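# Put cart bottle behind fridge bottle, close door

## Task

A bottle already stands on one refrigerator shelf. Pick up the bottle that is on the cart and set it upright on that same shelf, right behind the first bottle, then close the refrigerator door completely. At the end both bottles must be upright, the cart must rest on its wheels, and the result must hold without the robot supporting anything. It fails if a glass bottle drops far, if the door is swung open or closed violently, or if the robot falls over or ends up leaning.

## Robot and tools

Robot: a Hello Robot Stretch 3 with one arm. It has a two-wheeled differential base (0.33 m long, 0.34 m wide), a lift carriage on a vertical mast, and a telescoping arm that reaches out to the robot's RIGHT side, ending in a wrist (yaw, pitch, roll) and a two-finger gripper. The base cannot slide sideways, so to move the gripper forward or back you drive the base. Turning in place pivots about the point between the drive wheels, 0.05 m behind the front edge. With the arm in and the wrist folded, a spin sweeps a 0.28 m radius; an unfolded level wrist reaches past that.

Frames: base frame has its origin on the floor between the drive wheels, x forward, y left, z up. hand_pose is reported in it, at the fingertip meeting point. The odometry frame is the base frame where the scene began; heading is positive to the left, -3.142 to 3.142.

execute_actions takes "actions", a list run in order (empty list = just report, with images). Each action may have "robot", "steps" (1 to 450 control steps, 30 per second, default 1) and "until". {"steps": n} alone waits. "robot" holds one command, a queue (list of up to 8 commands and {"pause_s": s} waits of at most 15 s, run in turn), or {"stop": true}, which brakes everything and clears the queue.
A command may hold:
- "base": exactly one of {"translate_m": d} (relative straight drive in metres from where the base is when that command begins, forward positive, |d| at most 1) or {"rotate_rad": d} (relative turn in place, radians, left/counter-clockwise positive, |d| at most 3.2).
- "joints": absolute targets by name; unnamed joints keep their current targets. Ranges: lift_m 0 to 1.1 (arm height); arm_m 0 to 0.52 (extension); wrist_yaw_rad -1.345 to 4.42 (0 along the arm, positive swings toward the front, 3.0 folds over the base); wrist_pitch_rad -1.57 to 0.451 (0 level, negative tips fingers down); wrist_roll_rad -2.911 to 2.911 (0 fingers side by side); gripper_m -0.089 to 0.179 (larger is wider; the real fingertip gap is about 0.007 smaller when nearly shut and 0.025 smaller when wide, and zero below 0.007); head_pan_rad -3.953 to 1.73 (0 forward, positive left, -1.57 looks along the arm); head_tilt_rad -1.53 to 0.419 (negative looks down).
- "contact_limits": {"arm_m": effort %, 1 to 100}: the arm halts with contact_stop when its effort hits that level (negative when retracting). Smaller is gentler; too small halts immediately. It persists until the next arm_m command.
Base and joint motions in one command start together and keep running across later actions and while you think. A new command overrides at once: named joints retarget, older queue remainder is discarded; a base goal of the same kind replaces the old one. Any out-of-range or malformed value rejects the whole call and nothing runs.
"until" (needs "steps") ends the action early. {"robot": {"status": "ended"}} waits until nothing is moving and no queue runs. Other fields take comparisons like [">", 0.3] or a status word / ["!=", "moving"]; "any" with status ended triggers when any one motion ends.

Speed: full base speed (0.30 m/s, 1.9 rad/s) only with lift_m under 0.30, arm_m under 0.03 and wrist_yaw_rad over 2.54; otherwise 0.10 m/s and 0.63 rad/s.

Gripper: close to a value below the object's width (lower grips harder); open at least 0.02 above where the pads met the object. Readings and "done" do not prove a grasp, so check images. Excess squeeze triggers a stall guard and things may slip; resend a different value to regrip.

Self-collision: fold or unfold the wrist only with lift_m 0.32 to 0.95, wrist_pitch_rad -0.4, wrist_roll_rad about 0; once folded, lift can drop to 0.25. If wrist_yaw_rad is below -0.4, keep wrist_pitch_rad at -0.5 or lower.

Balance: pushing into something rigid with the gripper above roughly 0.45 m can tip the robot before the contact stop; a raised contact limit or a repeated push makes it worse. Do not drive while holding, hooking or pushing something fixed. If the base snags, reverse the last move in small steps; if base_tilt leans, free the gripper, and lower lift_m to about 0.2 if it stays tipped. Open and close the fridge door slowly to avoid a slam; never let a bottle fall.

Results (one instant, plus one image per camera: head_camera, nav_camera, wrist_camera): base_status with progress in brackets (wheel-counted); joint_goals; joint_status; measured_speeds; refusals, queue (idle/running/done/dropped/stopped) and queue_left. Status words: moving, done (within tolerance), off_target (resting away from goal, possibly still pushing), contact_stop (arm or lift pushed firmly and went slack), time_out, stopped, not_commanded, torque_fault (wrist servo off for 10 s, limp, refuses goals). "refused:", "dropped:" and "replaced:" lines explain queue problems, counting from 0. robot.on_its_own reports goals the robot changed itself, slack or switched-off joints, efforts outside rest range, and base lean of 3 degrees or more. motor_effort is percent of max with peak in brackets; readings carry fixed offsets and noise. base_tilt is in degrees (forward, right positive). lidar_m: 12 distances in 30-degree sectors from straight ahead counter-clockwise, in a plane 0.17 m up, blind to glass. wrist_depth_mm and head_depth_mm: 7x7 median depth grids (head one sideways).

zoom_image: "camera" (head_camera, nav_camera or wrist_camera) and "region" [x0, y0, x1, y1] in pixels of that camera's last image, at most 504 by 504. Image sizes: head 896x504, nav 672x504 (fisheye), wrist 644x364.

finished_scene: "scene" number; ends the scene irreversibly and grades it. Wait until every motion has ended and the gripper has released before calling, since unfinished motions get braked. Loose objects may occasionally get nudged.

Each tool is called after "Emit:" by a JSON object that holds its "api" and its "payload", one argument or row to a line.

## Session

Emit:
{"api": "execute_actions", "payload": {
  "actions": [
    {"robot":{"joints":{"head_tilt_rad":-0.4}},"steps":60,"until":{"robot":{"status":"ended"}}}
  ]
}}

Scene clock: 0.80 s.
robot.base_odometry: x=+0.000 y=+0.000 heading=+0.000 (m, m, rad; robot's odometry frame)
robot.turned_by_wheels: +0.000 (rad since the last result)
robot.turned_by_imu: +0.000 (rad since the last result)
robot.base_tilt: forward=-0.4 right=+1.2 (deg)
robot.lidar_m: 1.50 1.31 1.28 1.27 1.43 0.95 0.99 2.07 1.72 2.46 1.83 1.10
robot.head_depth_mm: 1209 1294 1374 870 1653 1672 1352 / 1231 1323 1393 860 1714 1662 1347 / 1252 1346 1414 855 1754 1651 1346 / 1257 1374 1437 849 1807 1653 1336 / 1280 1402 1465 895 1847 1645 1329 / 1300 1431 1481 888 1889 1632 1320 / 1345 1469 1445 939 1900 1566 1322
robot.base_status: not_commanded
robot.joint_positions: lift_m=+0.314 arm_m=+0.001 wrist_yaw_rad=+3.062 wrist_pitch_rad=-0.380 wrist_roll_rad=-0.020 gripper_m=+0.037 head_pan_rad=+0.016 head_tilt_rad=-0.395
robot.joint_goals: lift_m=+0.314 arm_m=+0.001 wrist_yaw_rad=+3.062 wrist_pitch_rad=-0.380 wrist_roll_rad=-0.020 gripper_m=+0.037 head_pan_rad=+0.016 head_tilt_rad=-0.400
robot.joint_status: lift_m=not_commanded arm_m=not_commanded wrist_yaw_rad=not_commanded wrist_pitch_rad=not_commanded wrist_roll_rad=not_commanded gripper_m=not_commanded head_pan_rad=not_commanded head_tilt_rad=done
robot.measured_speeds: translate_m=+0.000 rotate_rad=+0.000 lift_m=+0.000 arm_m=+0.000 wrist_yaw_rad=+0.000 wrist_pitch_rad=+0.000 wrist_roll_rad=+0.000 head_pan_rad=+0.000 head_tilt_rad=+0.000
robot: refusals=0 queue=done queue_left=0
robot.motor_effort: left_wheel=+0(0) right_wheel=+0(1) lift_m=+25(25) arm_m=+0(1) wrist_yaw_rad=+0(1) wrist_pitch_rad=+4(5) wrist_roll_rad=+0(0) gripper_m=+0(0) head_pan_rad=+0(0) head_tilt_rad=-3(22) (%)
robot.hand_pose: x=-0.0031 y=+0.0821 z=+0.3355 quat_wxyz=(+0.160, +0.692, +0.108, +0.696) (m; robot's base frame)
robot.wrist_depth_mm: - - - - - - - / - - - - - - - / - - - - - - - / 875 866 881 886 867 858 853 / 697 690 - 693 697 694 689 / 571 552 - 573 565 572 556 / 483 495 - - 476 474 471
pictures: head_camera (sideways: a quarter turn clockwise sets it upright), nav_camera (sideways: a quarter turn counterclockwise sets it upright), wrist_camera
Images, in order (width x height): head_camera 896x504, nav_camera 672x504, wrist_camera 644x364.

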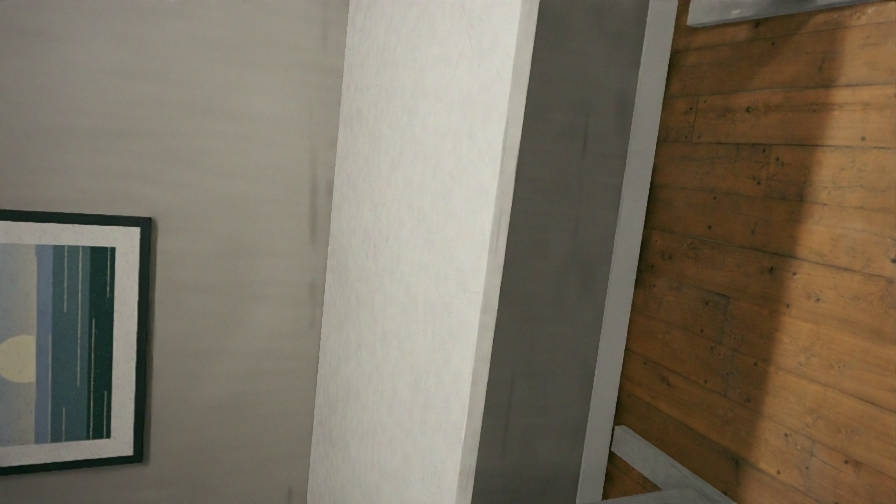

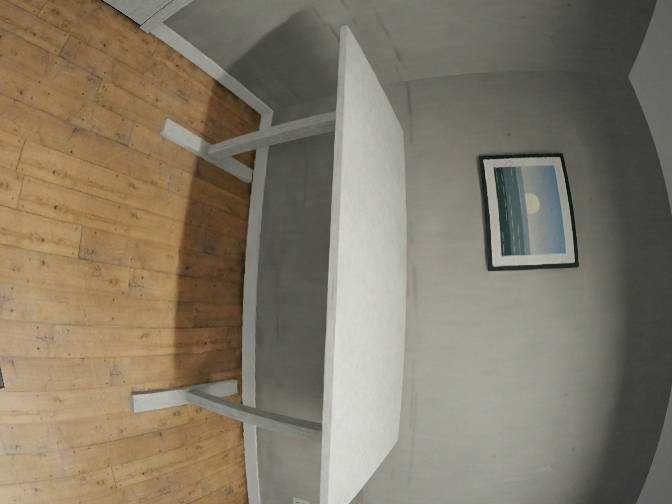

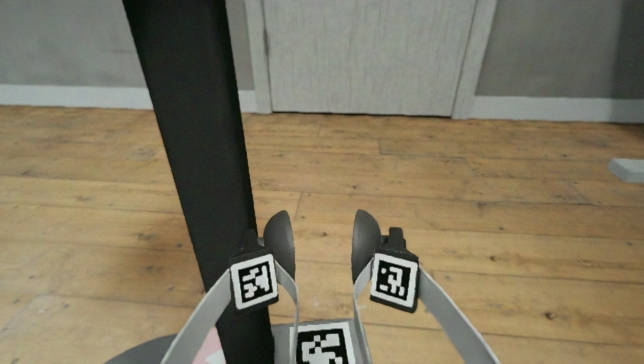

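Emit:
{"api": "execute_actions", "payload": {
  "actions": [
    {"robot":{"joints":{"head_pan_rad":-2.2}},"steps":100,"until":{"robot":{"status":"ended"}}}
  ]
}}

Emit:
{"api": "execute_actions", "payload": {
  "actions": [
    {"robot":{"joints":{"head_pan_rad":-3.3,"head_tilt_rad":-0.55}},"steps":100,"until":{"robot":{"status":"ended"}}}
  ]
}}

Scene clock: 2.83 s.
robot.base_odometry: x=+0.000 y=+0.000 heading=+0.000 (m, m, rad; robot's odometry frame)
robot.turned_by_wheels: +0.000 (rad since the last result)
robot.turned_by_imu: +0.000 (rad since the last result)
robot.base_tilt: forward=-0.5 right=+1.3 (deg)
robot.lidar_m: 1.51 1.32 1.27 1.27 1.44 0.95 0.99 2.07 1.72 2.47 1.82 1.10
robot.head_depth_mm: 2693 2976 3263 3201 2204 1675 1353 / 2522 2820 3072 3161 2197 1665 1343 / 1502 1628 1893 2171 2156 1652 1335 / 2192 2340 2468 2401 2059 1650 1334 / 1771 1919 2101 2332 2148 1630 1330 / 2100 2273 2452 2626 2126 1632 1323 / 2022 2157 2334 2512 2121 1618 1325
robot.base_status: not_commanded
robot.joint_positions: lift_m=+0.314 arm_m=+0.001 wrist_yaw_rad=+3.062 wrist_pitch_rad=-0.380 wrist_roll_rad=-0.020 gripper_m=+0.037 head_pan_rad=-2.193 head_tilt_rad=-0.395
robot.joint_goals: lift_m=+0.314 arm_m=+0.001 wrist_yaw_rad=+3.062 wrist_pitch_rad=-0.380 wrist_roll_rad=-0.020 gripper_m=+0.037 head_pan_rad=-2.200 head_tilt_rad=-0.400
robot.joint_status: lift_m=not_commanded arm_m=not_commanded wrist_yaw_rad=not_commanded wrist_pitch_rad=not_commanded wrist_roll_rad=not_commanded gripper_m=not_commanded head_pan_rad=done head_tilt_rad=done
robot.measured_speeds: translate_m=+0.000 rotate_rad=+0.000 lift_m=+0.000 arm_m=+0.000 wrist_yaw_rad=+0.000 wrist_pitch_rad=+0.000 wrist_roll_rad=+0.000 head_pan_rad=+0.000 head_tilt_rad=+0.000
robot: refusals=0 queue=done queue_left=0
robot.motor_effort: left_wheel=+0(0) right_wheel=+1(1) lift_m=+24(25) arm_m=-1(0) wrist_yaw_rad=-1(0) wrist_pitch_rad=+4(5) wrist_roll_rad=+0(0) gripper_m=+0(0) head_pan_rad=-3(44) head_tilt_rad=-2(2) (%)
robot.hand_pose: x=-0.0031 y=+0.0821 z=+0.3355 quat_wxyz=(+0.160, +0.692, +0.108, +0.696) (m; robot's base frame)
robot.wrist_depth_mm: - - - - - - - / - - - - - - - / - - - - - - - / 865 859 854 865 875 876 845 / 673 674 - 693 720 675 678 / 567 560 - 570 573 565 559 / 475 492 - - 471 475 485
pictures: head_camera (sideways: a quarter turn clockwise sets it upright), nav_camera (sideways: a quarter turn counterclockwise sets it upright), wrist_camera
Images, in order (width x height): head_camera 896x504, nav_camera 672x504, wrist_camera 644x364.

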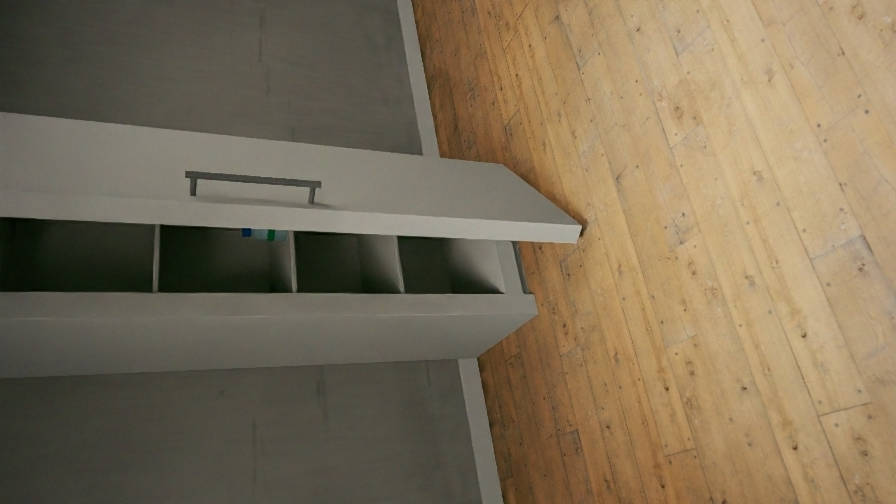

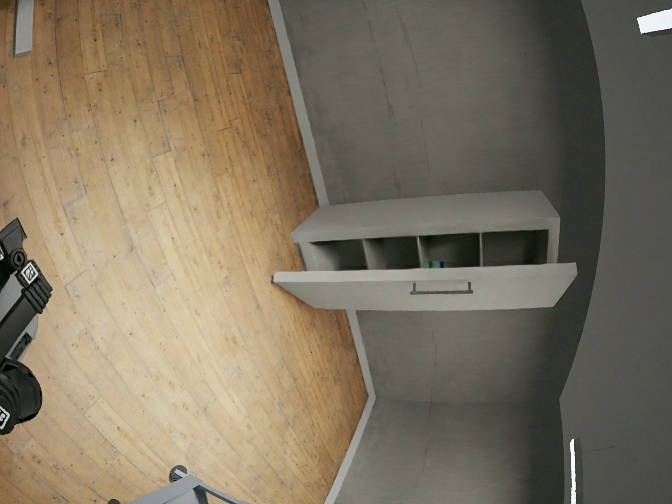

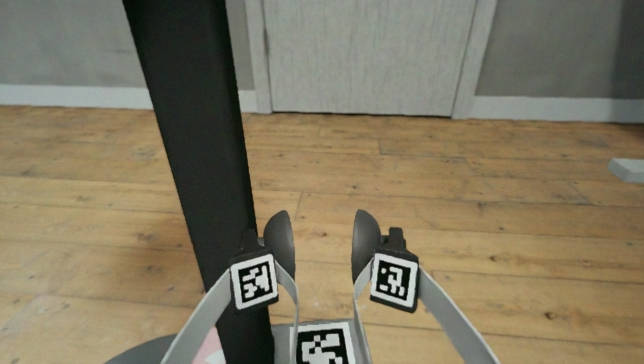

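Scene clock: 3.93 s.
robot.base_odometry: x=+0.000 y=+0.000 heading=+0.000 (m, m, rad; robot's odometry frame)
robot.turned_by_wheels: +0.000 (rad since the last result)
robot.turned_by_imu: +0.000 (rad since the last result)
robot.base_tilt: forward=-0.4 right=+1.3 (deg)
robot.lidar_m: 1.50 1.32 1.28 1.27 1.44 0.95 0.99 2.07 1.72 2.47 1.82 1.10
robot.head_depth_mm: 2750 2983 3216 2410 1825 1472 1236 / 2704 3017 1450 1678 1755 1465 1231 / 2722 2974 1198 1382 1527 1460 1222 / 2746 3029 1323 1495 1544 1459 1218 / 2742 3030 1330 1466 1617 1451 1212 / 2756 3035 3255 2221 1785 1437 1213 / 2728 3050 3225 2296 1771 1437 1205
robot.base_status: not_commanded
robot.joint_positions: lift_m=+0.314 arm_m=+0.001 wrist_yaw_rad=+3.062 wrist_pitch_rad=-0.380 wrist_roll_rad=-0.020 gripper_m=+0.037 head_pan_rad=-3.293 head_tilt_rad=-0.543
robot.joint_goals: lift_m=+0.314 arm_m=+0.001 wrist_yaw_rad=+3.062 wrist_pitch_rad=-0.380 wrist_roll_rad=-0.020 gripper_m=+0.037 head_pan_rad=-3.300 head_tilt_rad=-0.550
robot.joint_status: lift_m=not_commanded arm_m=not_commanded wrist_yaw_rad=not_commanded wrist_pitch_rad=not_commanded wrist_roll_rad=not_commanded gripper_m=not_commanded head_pan_rad=done head_tilt_rad=done
robot.measured_speeds: translate_m=+0.000 rotate_rad=+0.000 lift_m=+0.000 arm_m=+0.000 wrist_yaw_rad=+0.000 wrist_pitch_rad=+0.000 wrist_roll_rad=+0.000 head_pan_rad=+0.000 head_tilt_rad=+0.000
robot: refusals=0 queue=done queue_left=0
robot.motor_effort: left_wheel=+0(0) right_wheel=+1(1) lift_m=+25(25) arm_m=+0(1) wrist_yaw_rad=+0(0) wrist_pitch_rad=+4(5) wrist_roll_rad=+0(0) gripper_m=+0(0) head_pan_rad=-3(44) head_tilt_rad=-3(15) (%)
robot.hand_pose: x=-0.0031 y=+0.0821 z=+0.3355 quat_wxyz=(+0.160, +0.692, +0.108, +0.696) (m; robot's base frame)
robot.wrist_depth_mm: - - - - - - - / - - - - - - - / - - - - - - - / 874 838 869 875 881 872 872 / 684 686 - 678 710 668 678 / 572 569 - 557 585 571 560 / 487 490 - - 471 479 471
pictures: head_camera (sideways: a quarter turn clockwise sets it upright), nav_camera (sideways: a quarter turn counterclockwise sets it upright), wrist_camera
Images, in order (width x height): head_camera 896x504, nav_camera 672x504, wrist_camera 644x364.

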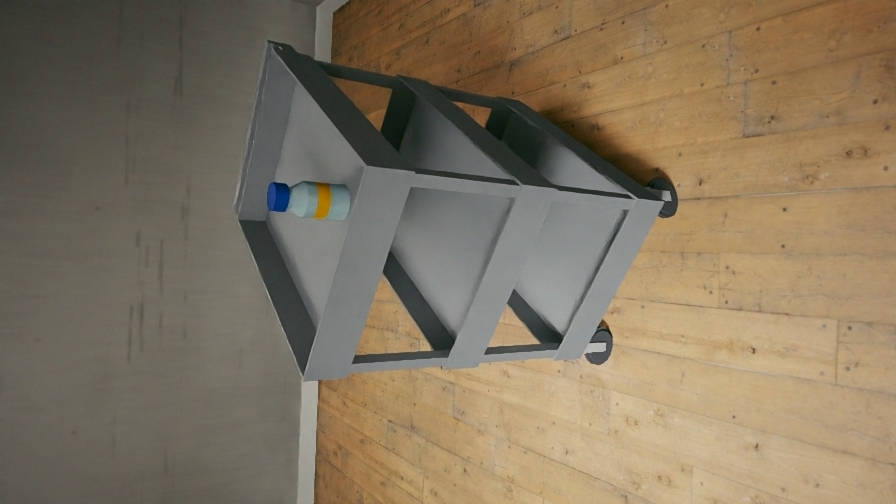

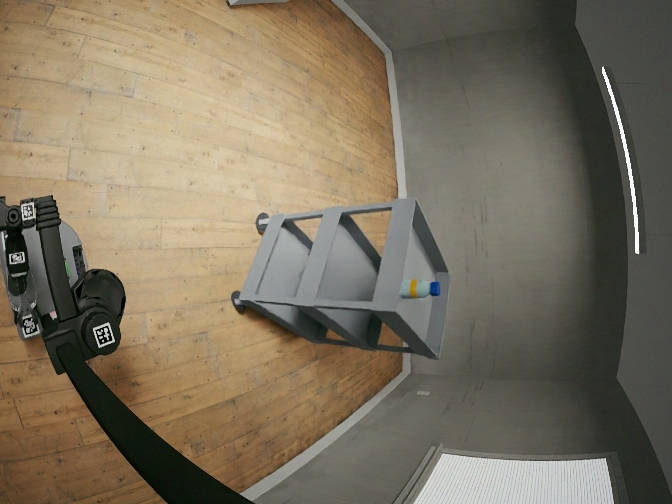

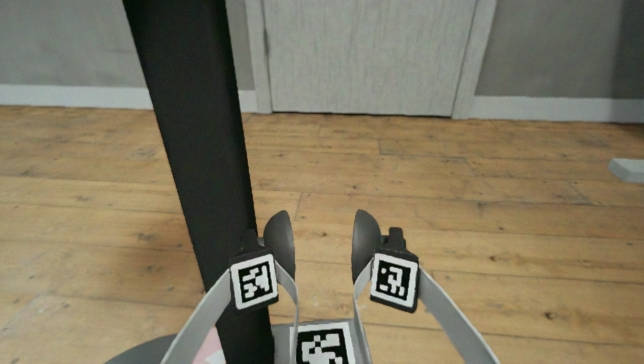

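Emit:
{"api": "execute_actions", "payload": {
  "actions": [
    {"robot":[{"joints":{"lift_m":0.28}},{"base":{"rotate_rad":-0.23}},{"base":{"translate_m":-0.5}},{"base":{"rotate_rad":-1.57}},{"joints":{"lift_m":0.94,"head_pan_rad":-1.57,"head_tilt_rad":-0.6,"wrist_pitch_rad":-0.4,"gripper_m":0.15}},{"joints":{"wrist_yaw_rad":0}},{"joints":{"lift_m":1.0,"arm_m":0.1}}],"steps":450,"until":{"robot":{"status":"ended"}}},
    {"steps":300,"until":{"robot":{"status":"ended"}}}
  ]
}}

Scene clock: 22.93 s.
robot.base_odometry: x=-0.487 y=+0.114 heading=-1.800 (m, m, rad; robot's odometry frame)
robot.turned_by_wheels: -1.800 (rad since the last result)
robot.turned_by_imu: -1.800 (rad since the last result)
robot.base_tilt: forward=-0.5 right=+1.2 (deg)
robot.lidar_m: 1.55 2.55 2.11 1.58 1.89 1.31 1.24 1.30 0.56 0.46 0.61 1.71
robot.head_depth_mm: 2385 2639 - - 1609 1434 1204 / 2356 2593 - - 1581 1420 1197 / 2338 2601 2777 - 1003 924 1144 / 2331 2580 1200 - 996 896 1082 / 2332 2581 1108 811 993 941 1124 / 2271 2571 2768 839 1021 1150 1160 / 2254 2520 2767 800 1017 1328 1183
robot.base_status: done (rotate_rad -1.5698 of -1.5700)
robot.joint_positions: lift_m=+1.000 arm_m=+0.100 wrist_yaw_rad=+0.001 wrist_pitch_rad=-0.414 wrist_roll_rad=-0.020 gripper_m=+0.150 head_pan_rad=-1.577 head_tilt_rad=-0.593
robot.joint_goals: lift_m=+1.000 arm_m=+0.100 wrist_yaw_rad=+0.000 wrist_pitch_rad=-0.400 wrist_roll_rad=-0.020 gripper_m=+0.150 head_pan_rad=-1.570 head_tilt_rad=-0.600
robot.joint_status: lift_m=done arm_m=done wrist_yaw_rad=done wrist_pitch_rad=done wrist_roll_rad=not_commanded gripper_m=done head_pan_rad=done head_tilt_rad=done
robot.measured_speeds: translate_m=+0.000 rotate_rad=+0.000 lift_m=+0.000 arm_m=+0.000 wrist_yaw_rad=+0.000 wrist_pitch_rad=+0.000 wrist_roll_rad=+0.000 head_pan_rad=+0.000 head_tilt_rad=+0.000
robot: refusals=0 queue=done queue_left=0
robot.motor_effort: left_wheel=+3(11) right_wheel=-4(13) lift_m=+27(29) arm_m=+4(9) wrist_yaw_rad=-1(2) wrist_pitch_rad=+5(5) wrist_roll_rad=+0(0) gripper_m=+0(83) head_pan_rad=+3(45) head_tilt_rad=-4(9) (%)
robot.hand_pose: x=-0.0213 y=-0.4696 z=+1.0135 quat_wxyz=(+0.699, +0.147, -0.685, -0.144) (m; robot's base frame)
robot.wrist_depth_mm: - - - - - - - / - - - - - - - / - - - 808 760 - - / - - 589 560 617 - - / - 471 505 452 495 - - / - - 412 412 408 - - / - - 344 350 364 - -
pictures: head_camera (sideways: a quarter turn clockwise sets it upright), nav_camera (sideways: a quarter turn counterclockwise sets it upright), wrist_camera
Images, in order (width x height): head_camera 896x504, nav_camera 672x504, wrist_camera 644x364.

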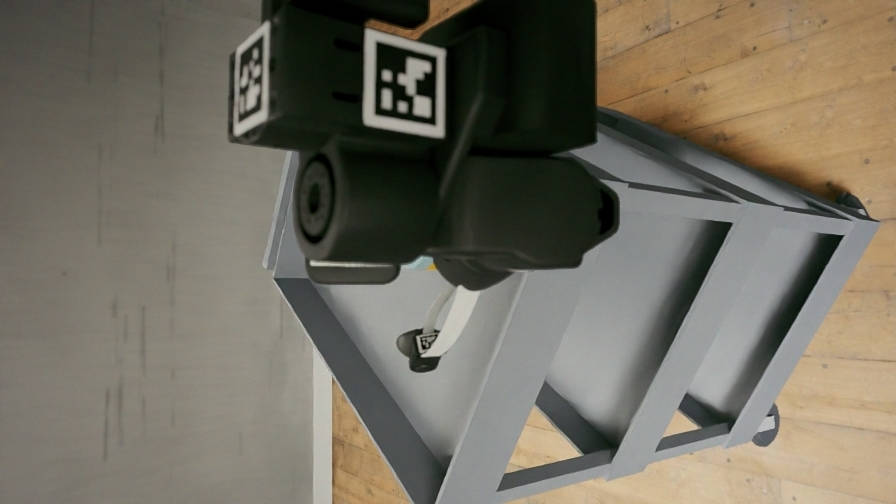

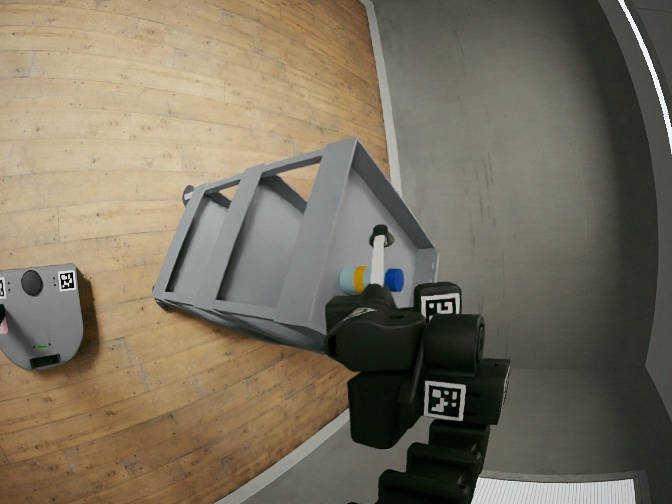

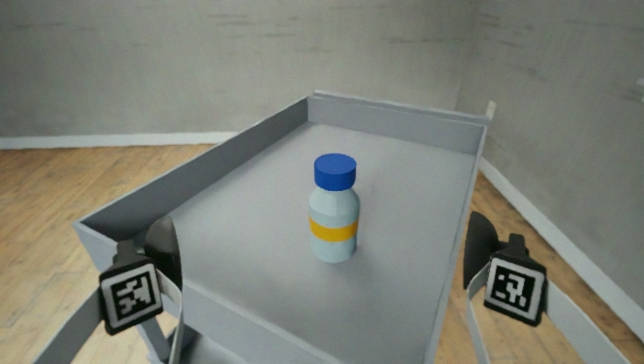

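Emit:
{"api": "execute_actions", "payload": {
  "actions": [
    {"robot":[{"base":{"translate_m":-0.015},"joints":{"arm_m":0.22}},{"joints":{"lift_m":0.86}}],"steps":450,"until":{"robot":{"status":"ended"}}}
  ]
}}

Scene clock: 27.43 s.
robot.base_odometry: x=-0.483 y=+0.128 heading=-1.800 (m, m, rad; robot's odometry frame)
robot.turned_by_wheels: +0.000 (rad since the last result)
robot.turned_by_imu: +0.001 (rad since the last result)
robot.base_tilt: forward=-0.5 right=+1.4 (deg)
robot.lidar_m: 1.57 2.57 1.60 1.59 1.87 1.30 1.23 1.29 0.62 0.45 0.60 1.73
robot.head_depth_mm: 2383 2663 2814 2336 - - 1180 / 2356 2635 1092 981 - 1412 1201 / 2339 2588 1130 - 962 1117 1171 / 2320 2567 1156 756 996 875 1056 / 2298 2569 1111 878 989 944 1125 / 2296 2531 2753 841 1019 1135 1158 / 2269 2516 2725 808 990 1318 1181
robot.base_status: done (translate_m -0.0150 of -0.0150)
robot.joint_positions: lift_m=+0.860 arm_m=+0.220 wrist_yaw_rad=+0.001 wrist_pitch_rad=-0.414 wrist_roll_rad=-0.020 gripper_m=+0.150 head_pan_rad=-1.577 head_tilt_rad=-0.593
robot.joint_goals: lift_m=+0.860 arm_m=+0.220 wrist_yaw_rad=+0.000 wrist_pitch_rad=-0.400 wrist_roll_rad=-0.020 gripper_m=+0.150 head_pan_rad=-1.570 head_tilt_rad=-0.600
robot.joint_status: lift_m=done arm_m=done wrist_yaw_rad=done wrist_pitch_rad=done wrist_roll_rad=not_commanded gripper_m=done head_pan_rad=done head_tilt_rad=done
robot.measured_speeds: translate_m=+0.000 rotate_rad=+0.000 lift_m=+0.000 arm_m=+0.000 wrist_yaw_rad=+0.000 wrist_pitch_rad=+0.000 wrist_roll_rad=+0.000 head_pan_rad=+0.000 head_tilt_rad=+0.000
robot: refusals=0 queue=done queue_left=0
robot.motor_effort: left_wheel=+3(4) right_wheel=-3(10) lift_m=+22(25) arm_m=+4(0) wrist_yaw_rad=+0(2) wrist_pitch_rad=+5(5) wrist_roll_rad=+0(0) gripper_m=+0(1) head_pan_rad=+3(4) head_tilt_rad=-4(3) (%)
robot.hand_pose: x=-0.0214 y=-0.5896 z=+0.8737 quat_wxyz=(+0.699, +0.147, -0.685, -0.144) (m; robot's base frame)
robot.wrist_depth_mm: - - - - - - - / - - 607 220 604 552 - / 355 405 487 225 491 457 - / 332 368 364 237 361 350 - / 292 307 294 266 290 265 - / 243 - 241 240 243 - - / 221 206 207 207 208 196 -
pictures: head_camera (sideways: a quarter turn clockwise sets it upright), nav_camera (sideways: a quarter turn counterclockwise sets it upright), wrist_camera
Images, in order (width x height): head_camera 896x504, nav_camera 672x504, wrist_camera 644x364.

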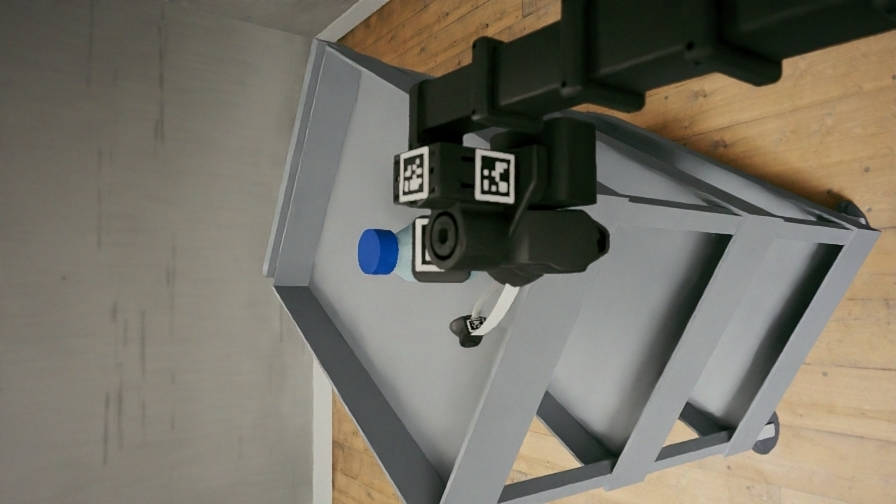

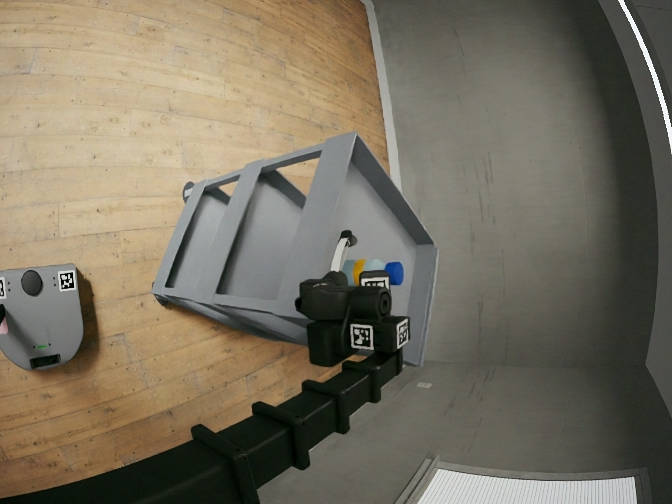

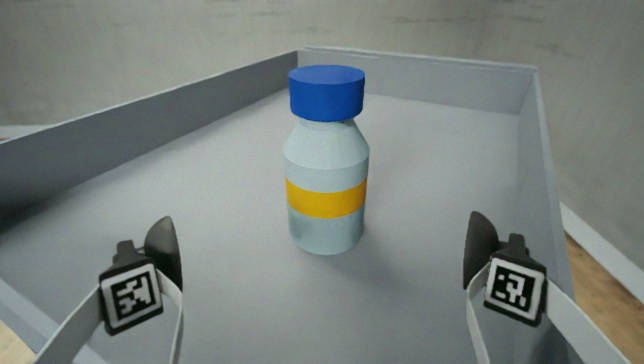

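Emit:
{"api": "execute_actions", "payload": {
  "actions": [
    {"robot":[{"joints":{"lift_m":0.845,"arm_m":0.33}},{"joints":{"gripper_m":0.0}},{"pause_s":1},{"joints":{"lift_m":1.0,"head_pan_rad":0,"head_tilt_rad":-0.4}},{"joints":{"arm_m":0.0}}],"steps":450,"until":{"robot":{"status":"ended"}}}
  ]
}}

Scene clock: 38.10 s.
robot.base_odometry: x=-0.483 y=+0.128 heading=-1.800 (m, m, rad; robot's odometry frame)
robot.turned_by_wheels: +0.000 (rad since the last result)
robot.turned_by_imu: +0.002 (rad since the last result)
robot.base_tilt: forward=-0.5 right=+1.3 (deg)
robot.lidar_m: 1.57 2.56 1.60 1.58 1.87 1.30 1.23 1.28 0.62 0.46 0.60 1.73
robot.head_depth_mm: 1477 1655 1907 2763 2168 1642 1336 / 1322 1458 1651 1865 2044 1642 1339 / 1956 2120 1911 1747 1893 1644 1329 / 2052 2218 2415 2557 2118 1627 1322 / 2100 2259 2472 2670 2090 1614 1313 / 2082 2246 2447 2646 2088 1620 1305 / 2058 2228 2417 2637 2076 1603 1306
robot.base_status: done (translate_m -0.0150 of -0.0150)
robot.joint_positions: lift_m=+1.000 arm_m=+0.002 wrist_yaw_rad=+0.000 wrist_pitch_rad=-0.457 wrist_roll_rad=-0.020 gripper_m=+0.022 head_pan_rad=-0.007 head_tilt_rad=-0.409
robot.joint_goals: lift_m=+1.000 arm_m=+0.000 wrist_yaw_rad=+0.000 wrist_pitch_rad=-0.400 wrist_roll_rad=-0.020 gripper_m=+0.021 head_pan_rad=+0.000 head_tilt_rad=-0.400
robot.joint_status: lift_m=done arm_m=done wrist_yaw_rad=done wrist_pitch_rad=done wrist_roll_rad=not_commanded gripper_m=done head_pan_rad=done head_tilt_rad=done
robot.measured_speeds: translate_m=+0.000 rotate_rad=+0.000 lift_m=+0.000 arm_m=+0.000 wrist_yaw_rad=+0.000 wrist_pitch_rad=+0.000 wrist_roll_rad=+0.000 head_pan_rad=+0.000 head_tilt_rad=+0.000
robot: refusals=0 queue=done queue_left=0
robot.on_its_own: gripper_m is held at +0.021, not at your +0.000, by its stall guard, which is not easing now
robot.motor_effort: left_wheel=+2(3) right_wheel=-3(4) lift_m=+30(29) arm_m=-5(3) wrist_yaw_rad=+0(6) wrist_pitch_rad=+20(21) wrist_roll_rad=+0(0) gripper_m=-20(100) head_pan_rad=+3(44) head_tilt_rad=+4(18) (%)
robot.hand_pose: x=-0.0216 y=-0.3658 z=+1.0038 quat_wxyz=(+0.696, +0.162, -0.682, -0.159) (m; robot's base frame)
robot.wrist_depth_mm: - - - - - - - / - - - 914 - - - / - - 660 101 697 - - / - 535 572 109 577 - - / - - 397 121 299 - - / - - 142 123 140 - - / - - 690 141 - - -
pictures: head_camera (sideways: a quarter turn clockwise sets it upright), nav_camera (sideways: a quarter turn counterclockwise sets it upright), wrist_camera
Images, in order (width x height): head_camera 896x504, nav_camera 672x504, wrist_camera 644x364.

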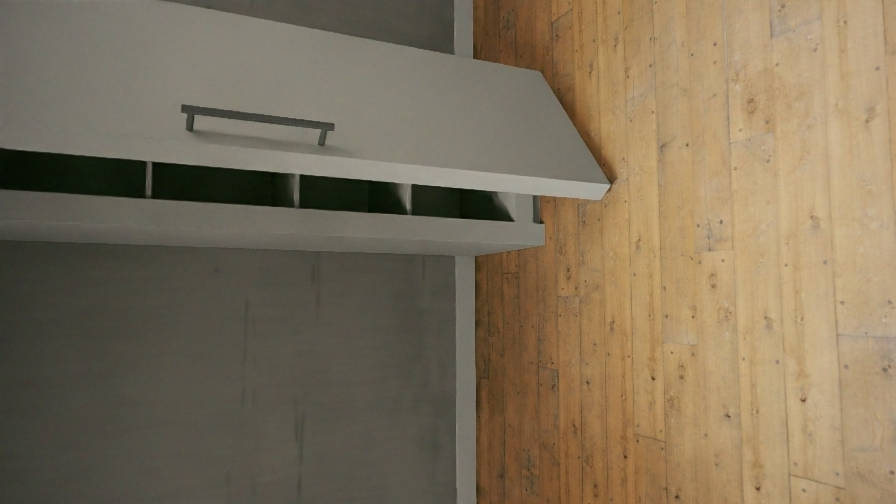

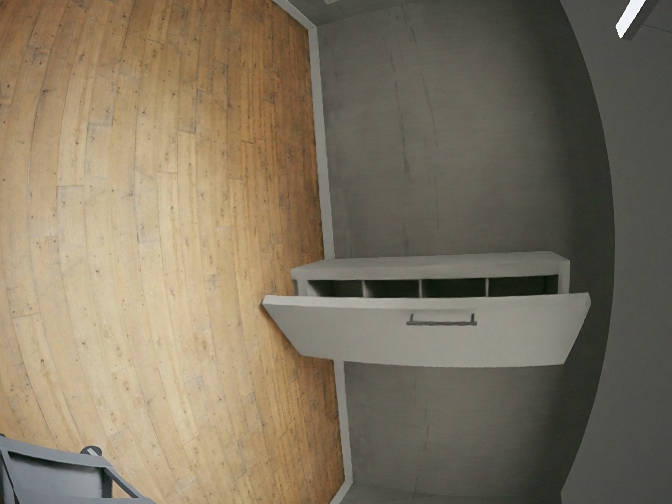

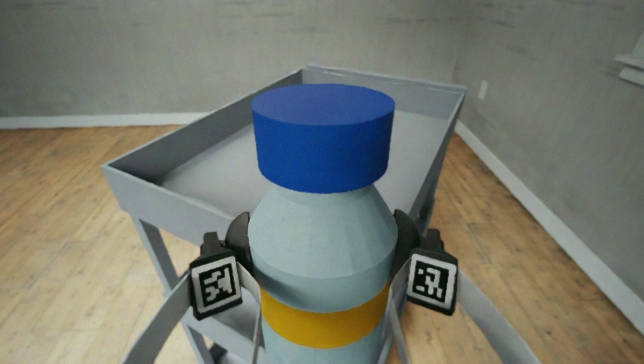

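Emit:
{"api": "execute_actions", "payload": {
  "actions": [
    {"robot":[{"base":{"rotate_rad":0.274}},{"base":{"translate_m":0.83},"joints":{"wrist_yaw_rad":1.5,"lift_m":1.08,"head_pan_rad":-2.2,"head_tilt_rad":-0.6}},{"base":{"translate_m":0.83}},{"base":{"rotate_rad":1.356}},{"base":{"translate_m":-0.72}}],"steps":450,"until":{"robot":{"status":"ended"}}},
    {"steps":450,"until":{"robot":{"status":"ended"}}},
    {"steps":450,"until":{"robot":{"status":"ended"}}}
  ]
}}

Scene clock: 72.80 s.
robot.base_odometry: x=-1.119 y=-1.408 heading=-0.170 (m, m, rad; robot's odometry frame)
robot.turned_by_wheels: +1.630 (rad since the last result)
robot.turned_by_imu: +1.646 (rad since the last result)
robot.base_tilt: forward=-0.5 right=+1.3 (deg)
robot.lidar_m: 2.33 2.18 2.95 1.40 0.35 0.32 0.33 0.42 0.61 0.31 0.32 1.26
robot.head_depth_mm: - - - 572 616 643 673 / - - 563 593 680 795 883 / - - 631 640 766 838 1055 / - - 759 659 570 828 1053 / - - 814 477 512 825 751 / - - - 627 495 803 713 / - - - - - 777 695
robot.base_status: done (translate_m -0.7200 of -0.7200)
robot.joint_positions: lift_m=+1.080 arm_m=+0.001 wrist_yaw_rad=+1.499 wrist_pitch_rad=-0.458 wrist_roll_rad=-0.020 gripper_m=+0.022 head_pan_rad=-2.193 head_tilt_rad=-0.593
robot.joint_goals: lift_m=+1.080 arm_m=+0.000 wrist_yaw_rad=+1.500 wrist_pitch_rad=-0.400 wrist_roll_rad=-0.020 gripper_m=+0.021 head_pan_rad=-2.200 head_tilt_rad=-0.600
robot.joint_status: lift_m=done arm_m=done wrist_yaw_rad=done wrist_pitch_rad=done wrist_roll_rad=not_commanded gripper_m=done head_pan_rad=done head_tilt_rad=done
robot.measured_speeds: translate_m=+0.000 rotate_rad=+0.000 lift_m=+0.000 arm_m=+0.000 wrist_yaw_rad=+0.000 wrist_pitch_rad=+0.000 wrist_roll_rad=+0.000 head_pan_rad=+0.000 head_tilt_rad=+0.000
robot: refusals=0 queue=done queue_left=0
robot.on_its_own: gripper_m is held at +0.021, not at your +0.000, by its stall guard, which is not easing now
robot.motor_effort: left_wheel=-1(32) right_wheel=+1(19) lift_m=+29(32) arm_m=-4(4) wrist_yaw_rad=+1(5) wrist_pitch_rad=+21(21) wrist_roll_rad=+0(0) gripper_m=-20(20) head_pan_rad=-4(44) head_tilt_rad=-3(17) (%)
robot.hand_pose: x=+0.1972 y=-0.1622 z=+1.0835 quat_wxyz=(+0.618, +0.583, -0.388, +0.357) (m; robot's base frame)
robot.wrist_depth_mm: - - - - - - 763 / - - - - - - 791 / - - - 101 - - 783 / - - - 109 - - 788 / - - - 121 - - 758 / - - 142 124 141 - 815 / - - - 142 - - 792
pictures: head_camera (sideways: a quarter turn clockwise sets it upright), nav_camera (sideways: a quarter turn counterclockwise sets it upright), wrist_camera
Images, in order (width x height): head_camera 896x504, nav_camera 672x504, wrist_camera 644x364.

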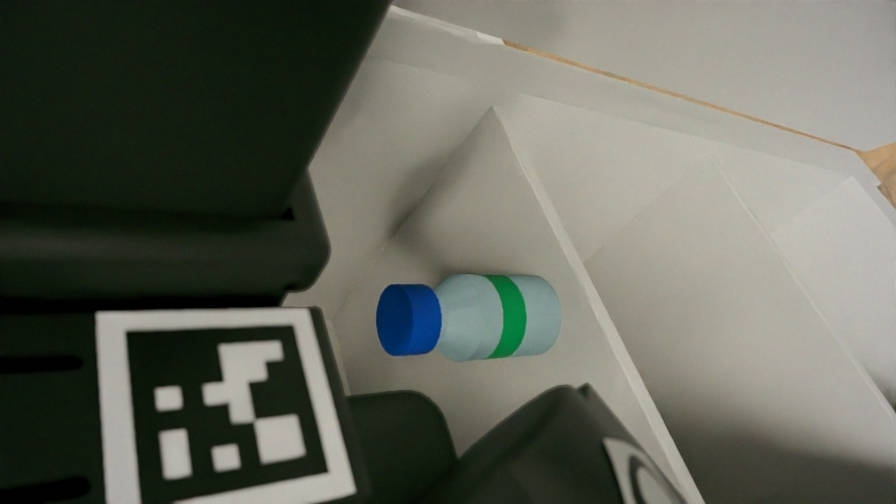

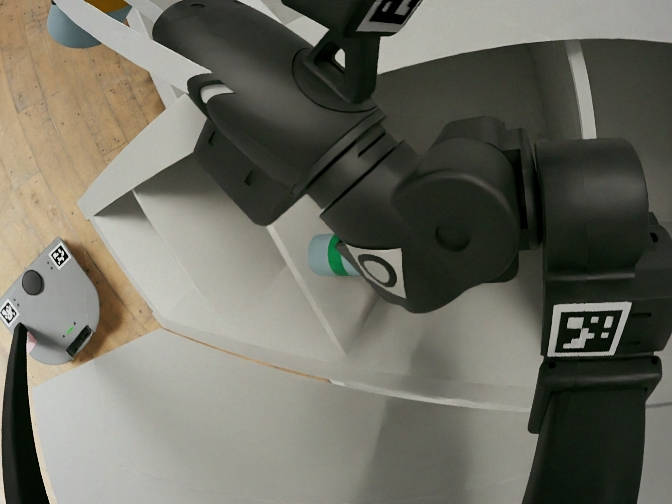

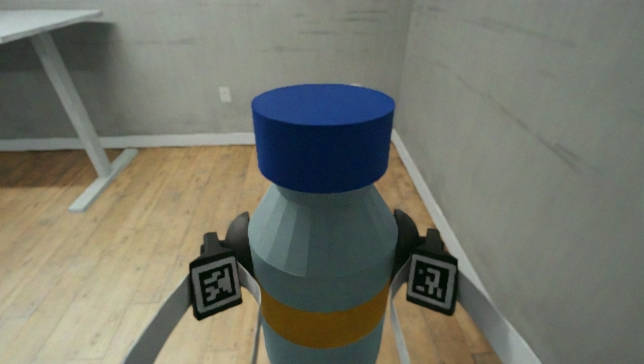

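Emit:
{"api": "execute_actions", "payload": {
  "actions": [
    {"robot":[{"base":{"translate_m":0.05}},{"base":{"rotate_rad":0.4}},{"base":{"translate_m":0.4}},{"base":{"rotate_rad":-0.4},"joints":{"wrist_yaw_rad":0,"head_pan_rad":-1.9,"head_tilt_rad":-0.5}},{"base":{"translate_m":-0.44}}],"steps":450,"until":{"robot":{"status":"ended"}}},
    {"steps":450,"until":{"robot":{"status":"ended"}}}
  ]
}}

Scene clock: 90.53 s.
robot.base_odometry: x=-1.113 y=-1.251 heading=-0.170 (m, m, rad; robot's odometry frame)
robot.turned_by_wheels: +0.000 (rad since the last result)
robot.turned_by_imu: +0.004 (rad since the last result)
robot.base_tilt: forward=-0.5 right=+1.3 (deg)
robot.lidar_m: 2.36 2.13 2.79 1.24 1.27 0.31 0.31 0.37 0.61 0.46 1.07 1.49
robot.head_depth_mm: - - - - - 750 751 / - - - - - - 962 / - - - - - - 1097 / - - - - - 833 1121 / 738 - - - - - 1069 / 721 - - - - - 1063 / 700 - - - - - 705
robot.base_status: done (translate_m -0.4400 of -0.4400)
robot.joint_positions: lift_m=+1.080 arm_m=+0.001 wrist_yaw_rad=+0.000 wrist_pitch_rad=-0.458 wrist_roll_rad=-0.020 gripper_m=+0.022 head_pan_rad=-1.907 head_tilt_rad=-0.507
robot.joint_goals: lift_m=+1.080 arm_m=+0.000 wrist_yaw_rad=+0.000 wrist_pitch_rad=-0.400 wrist_roll_rad=-0.020 gripper_m=+0.021 head_pan_rad=-1.900 head_tilt_rad=-0.500
robot.joint_status: lift_m=done arm_m=done wrist_yaw_rad=done wrist_pitch_rad=done wrist_roll_rad=not_commanded gripper_m=done head_pan_rad=done head_tilt_rad=done
robot.measured_speeds: translate_m=+0.000 rotate_rad=+0.000 lift_m=+0.000 arm_m=+0.000 wrist_yaw_rad=+0.000 wrist_pitch_rad=+0.000 wrist_roll_rad=+0.000 head_pan_rad=+0.000 head_tilt_rad=+0.000
robot: refusals=0 queue=done queue_left=0
robot.on_its_own: gripper_m is held at +0.021, not at your +0.000, by its stall guard, which is not easing now
robot.motor_effort: left_wheel=+3(7) right_wheel=-3(10) lift_m=+30(30) arm_m=-4(5) wrist_yaw_rad=+1(4) wrist_pitch_rad=+21(21) wrist_roll_rad=+0(0) gripper_m=-19(20) head_pan_rad=+3(27) head_tilt_rad=+2(10) (%)
robot.hand_pose: x=-0.0215 y=-0.3656 z=+1.0835 quat_wxyz=(+0.696, +0.162, -0.681, -0.159) (m; robot's base frame)
robot.wrist_depth_mm: 704 195 225 582 588 583 436 / 792 213 223 609 643 613 438 / 850 248 231 101 634 569 436 / - 922 264 108 493 344 440 / - - 284 121 252 395 409 / - - 142 123 140 543 375 / - - 419 141 676 620 438
pictures: head_camera (sideways: a quarter turn clockwise sets it upright), nav_camera (sideways: a quarter turn counterclockwise sets it upright), wrist_camera
Images, in order (width x height): head_camera 896x504, nav_camera 672x504, wrist_camera 644x364.

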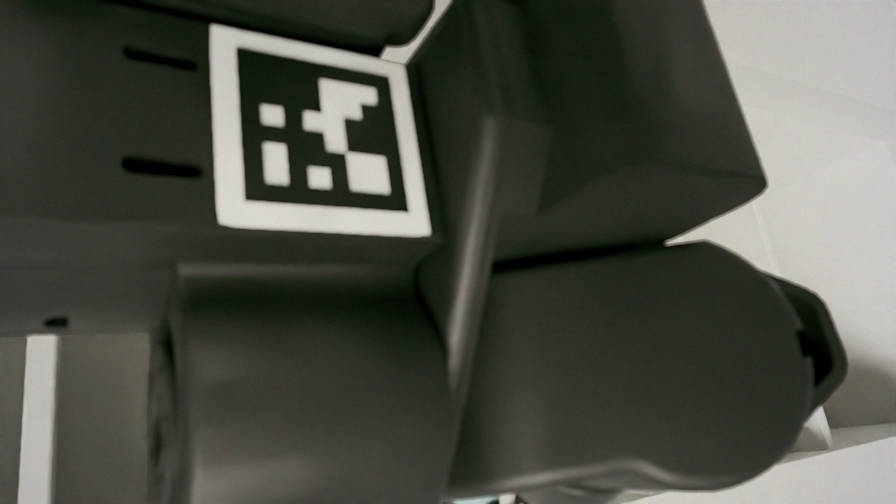

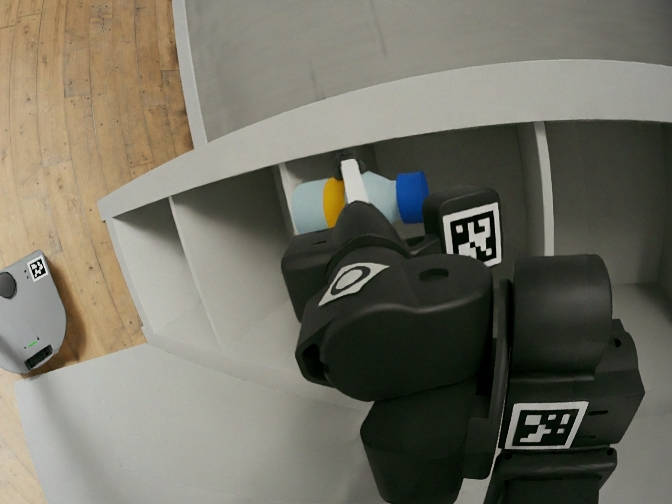

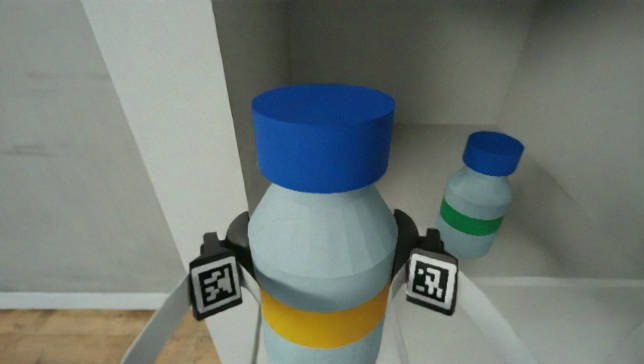

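Emit:
{"api": "execute_actions", "payload": {
  "actions": [
    {"robot":[{"base":{"translate_m":-0.04}},{"joints":{"arm_m":0.375,"head_pan_rad":-1.75,"head_tilt_rad":-0.45}},{"joints":{"wrist_yaw_rad":-0.65}}],"steps":450,"until":{"robot":{"status":"ended"}}}
  ]
}}

Scene clock: 97.70 s.
robot.base_odometry: x=-1.153 y=-1.244 heading=-0.170 (m, m, rad; robot's odometry frame)
robot.turned_by_wheels: +0.000 (rad since the last result)
robot.turned_by_imu: +0.061 (rad since the last result)
robot.base_tilt: forward=-2.3 right=-1.5 (deg)
robot.lidar_m: 2.40 2.15 2.75 1.24 2.86 0.39 0.39 0.42 0.59 0.48 1.10 1.61
robot.head_depth_mm: 645 630 - 705 685 747 827 / 797 617 - 870 743 930 923 / 799 652 961 871 675 966 1103 / 790 646 665 785 681 967 856 / 780 - - 929 714 969 856 / 772 633 901 879 683 899 787 / 683 575 605 574 583 636 726
robot.base_status: done (translate_m -0.0400 of -0.0400)
robot.joint_positions: lift_m=+1.058 arm_m=+0.372 wrist_yaw_rad=-0.651 wrist_pitch_rad=-0.459 wrist_roll_rad=-0.020 gripper_m=+0.022 head_pan_rad=-1.757 head_tilt_rad=-0.455
robot.joint_goals: lift_m=+1.080 arm_m=+0.375 wrist_yaw_rad=-0.650 wrist_pitch_rad=-0.400 wrist_roll_rad=-0.020 gripper_m=+0.021 head_pan_rad=-1.750 head_tilt_rad=-0.450
robot.joint_status: lift_m=done arm_m=done wrist_yaw_rad=done wrist_pitch_rad=done wrist_roll_rad=not_commanded gripper_m=done head_pan_rad=done head_tilt_rad=done
robot.measured_speeds: translate_m=+0.000 rotate_rad=+0.000 lift_m=+0.000 arm_m=+0.000 wrist_yaw_rad=+0.000 wrist_pitch_rad=+0.000 wrist_roll_rad=+0.000 head_pan_rad=+0.000 head_tilt_rad=+0.000
robot: refusals=0 queue=done queue_left=0
robot.on_its_own: base_tilt is 3.4 degrees off its reading at the scene's start (forward=-0.4 right=+1.3); gripper_m is held at +0.021, not at your +0.000, by its stall guard, which is not easing now; arm_m is at rest, and its effort (+40) is outside its rest range (-14 to +14)
robot.motor_effort: left_wheel=-10(21) right_wheel=+0(10) lift_m=+49(49) arm_m=+40(47) wrist_yaw_rad=+1(1) wrist_pitch_rad=+21(22) wrist_roll_rad=+0(0) gripper_m=-20(20) head_pan_rad=+3(17) head_tilt_rad=+2(8) (%)
robot.hand_pose: x=-0.1542 y=-0.6915 z=+1.0618 quat_wxyz=(+0.608, -0.064, -0.698, -0.374) (m; robot's base frame)
robot.wrist_depth_mm: 252 280 321 375 341 267 218 / 270 299 339 379 358 281 227 / 282 321 356 101 364 296 239 / 299 345 401 109 401 317 248 / 321 368 398 121 263 333 265 / 345 376 142 124 140 349 276 / 320 330 317 142 309 312 289
pictures: head_camera (sideways: a quarter turn clockwise sets it upright), nav_camera (sideways: a quarter turn counterclockwise sets it upright), wrist_camera
Images, in order (width x height): head_camera 896x504, nav_camera 672x504, wrist_camera 644x364.

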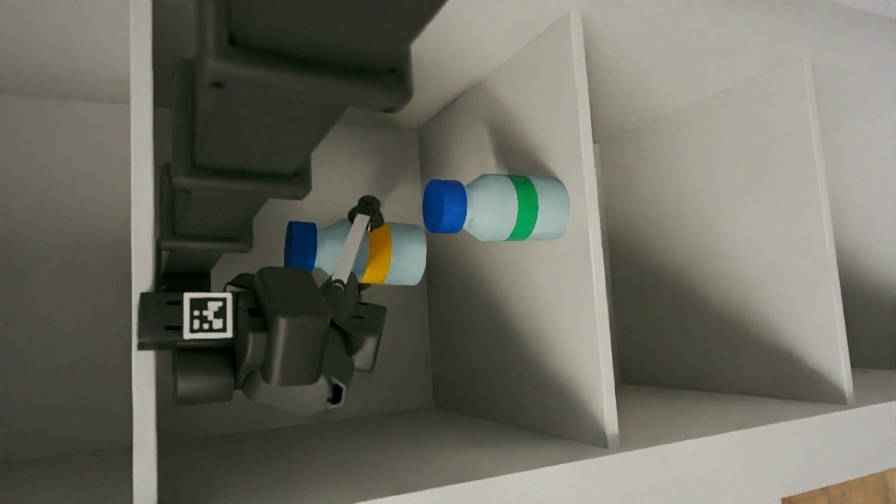

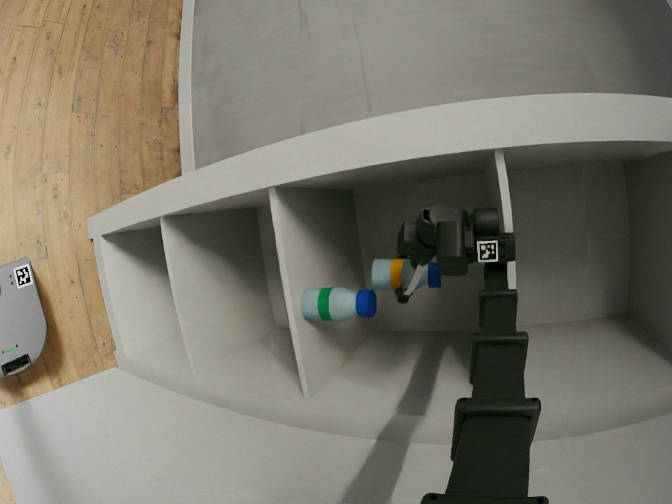

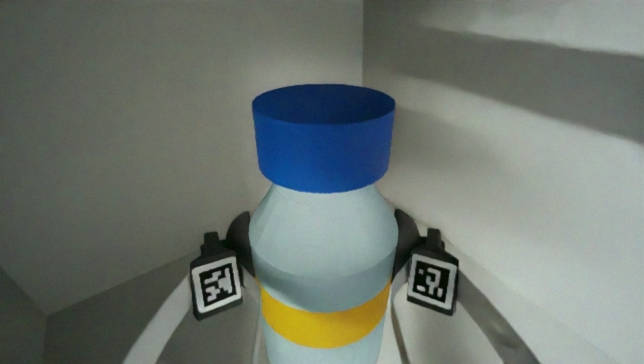

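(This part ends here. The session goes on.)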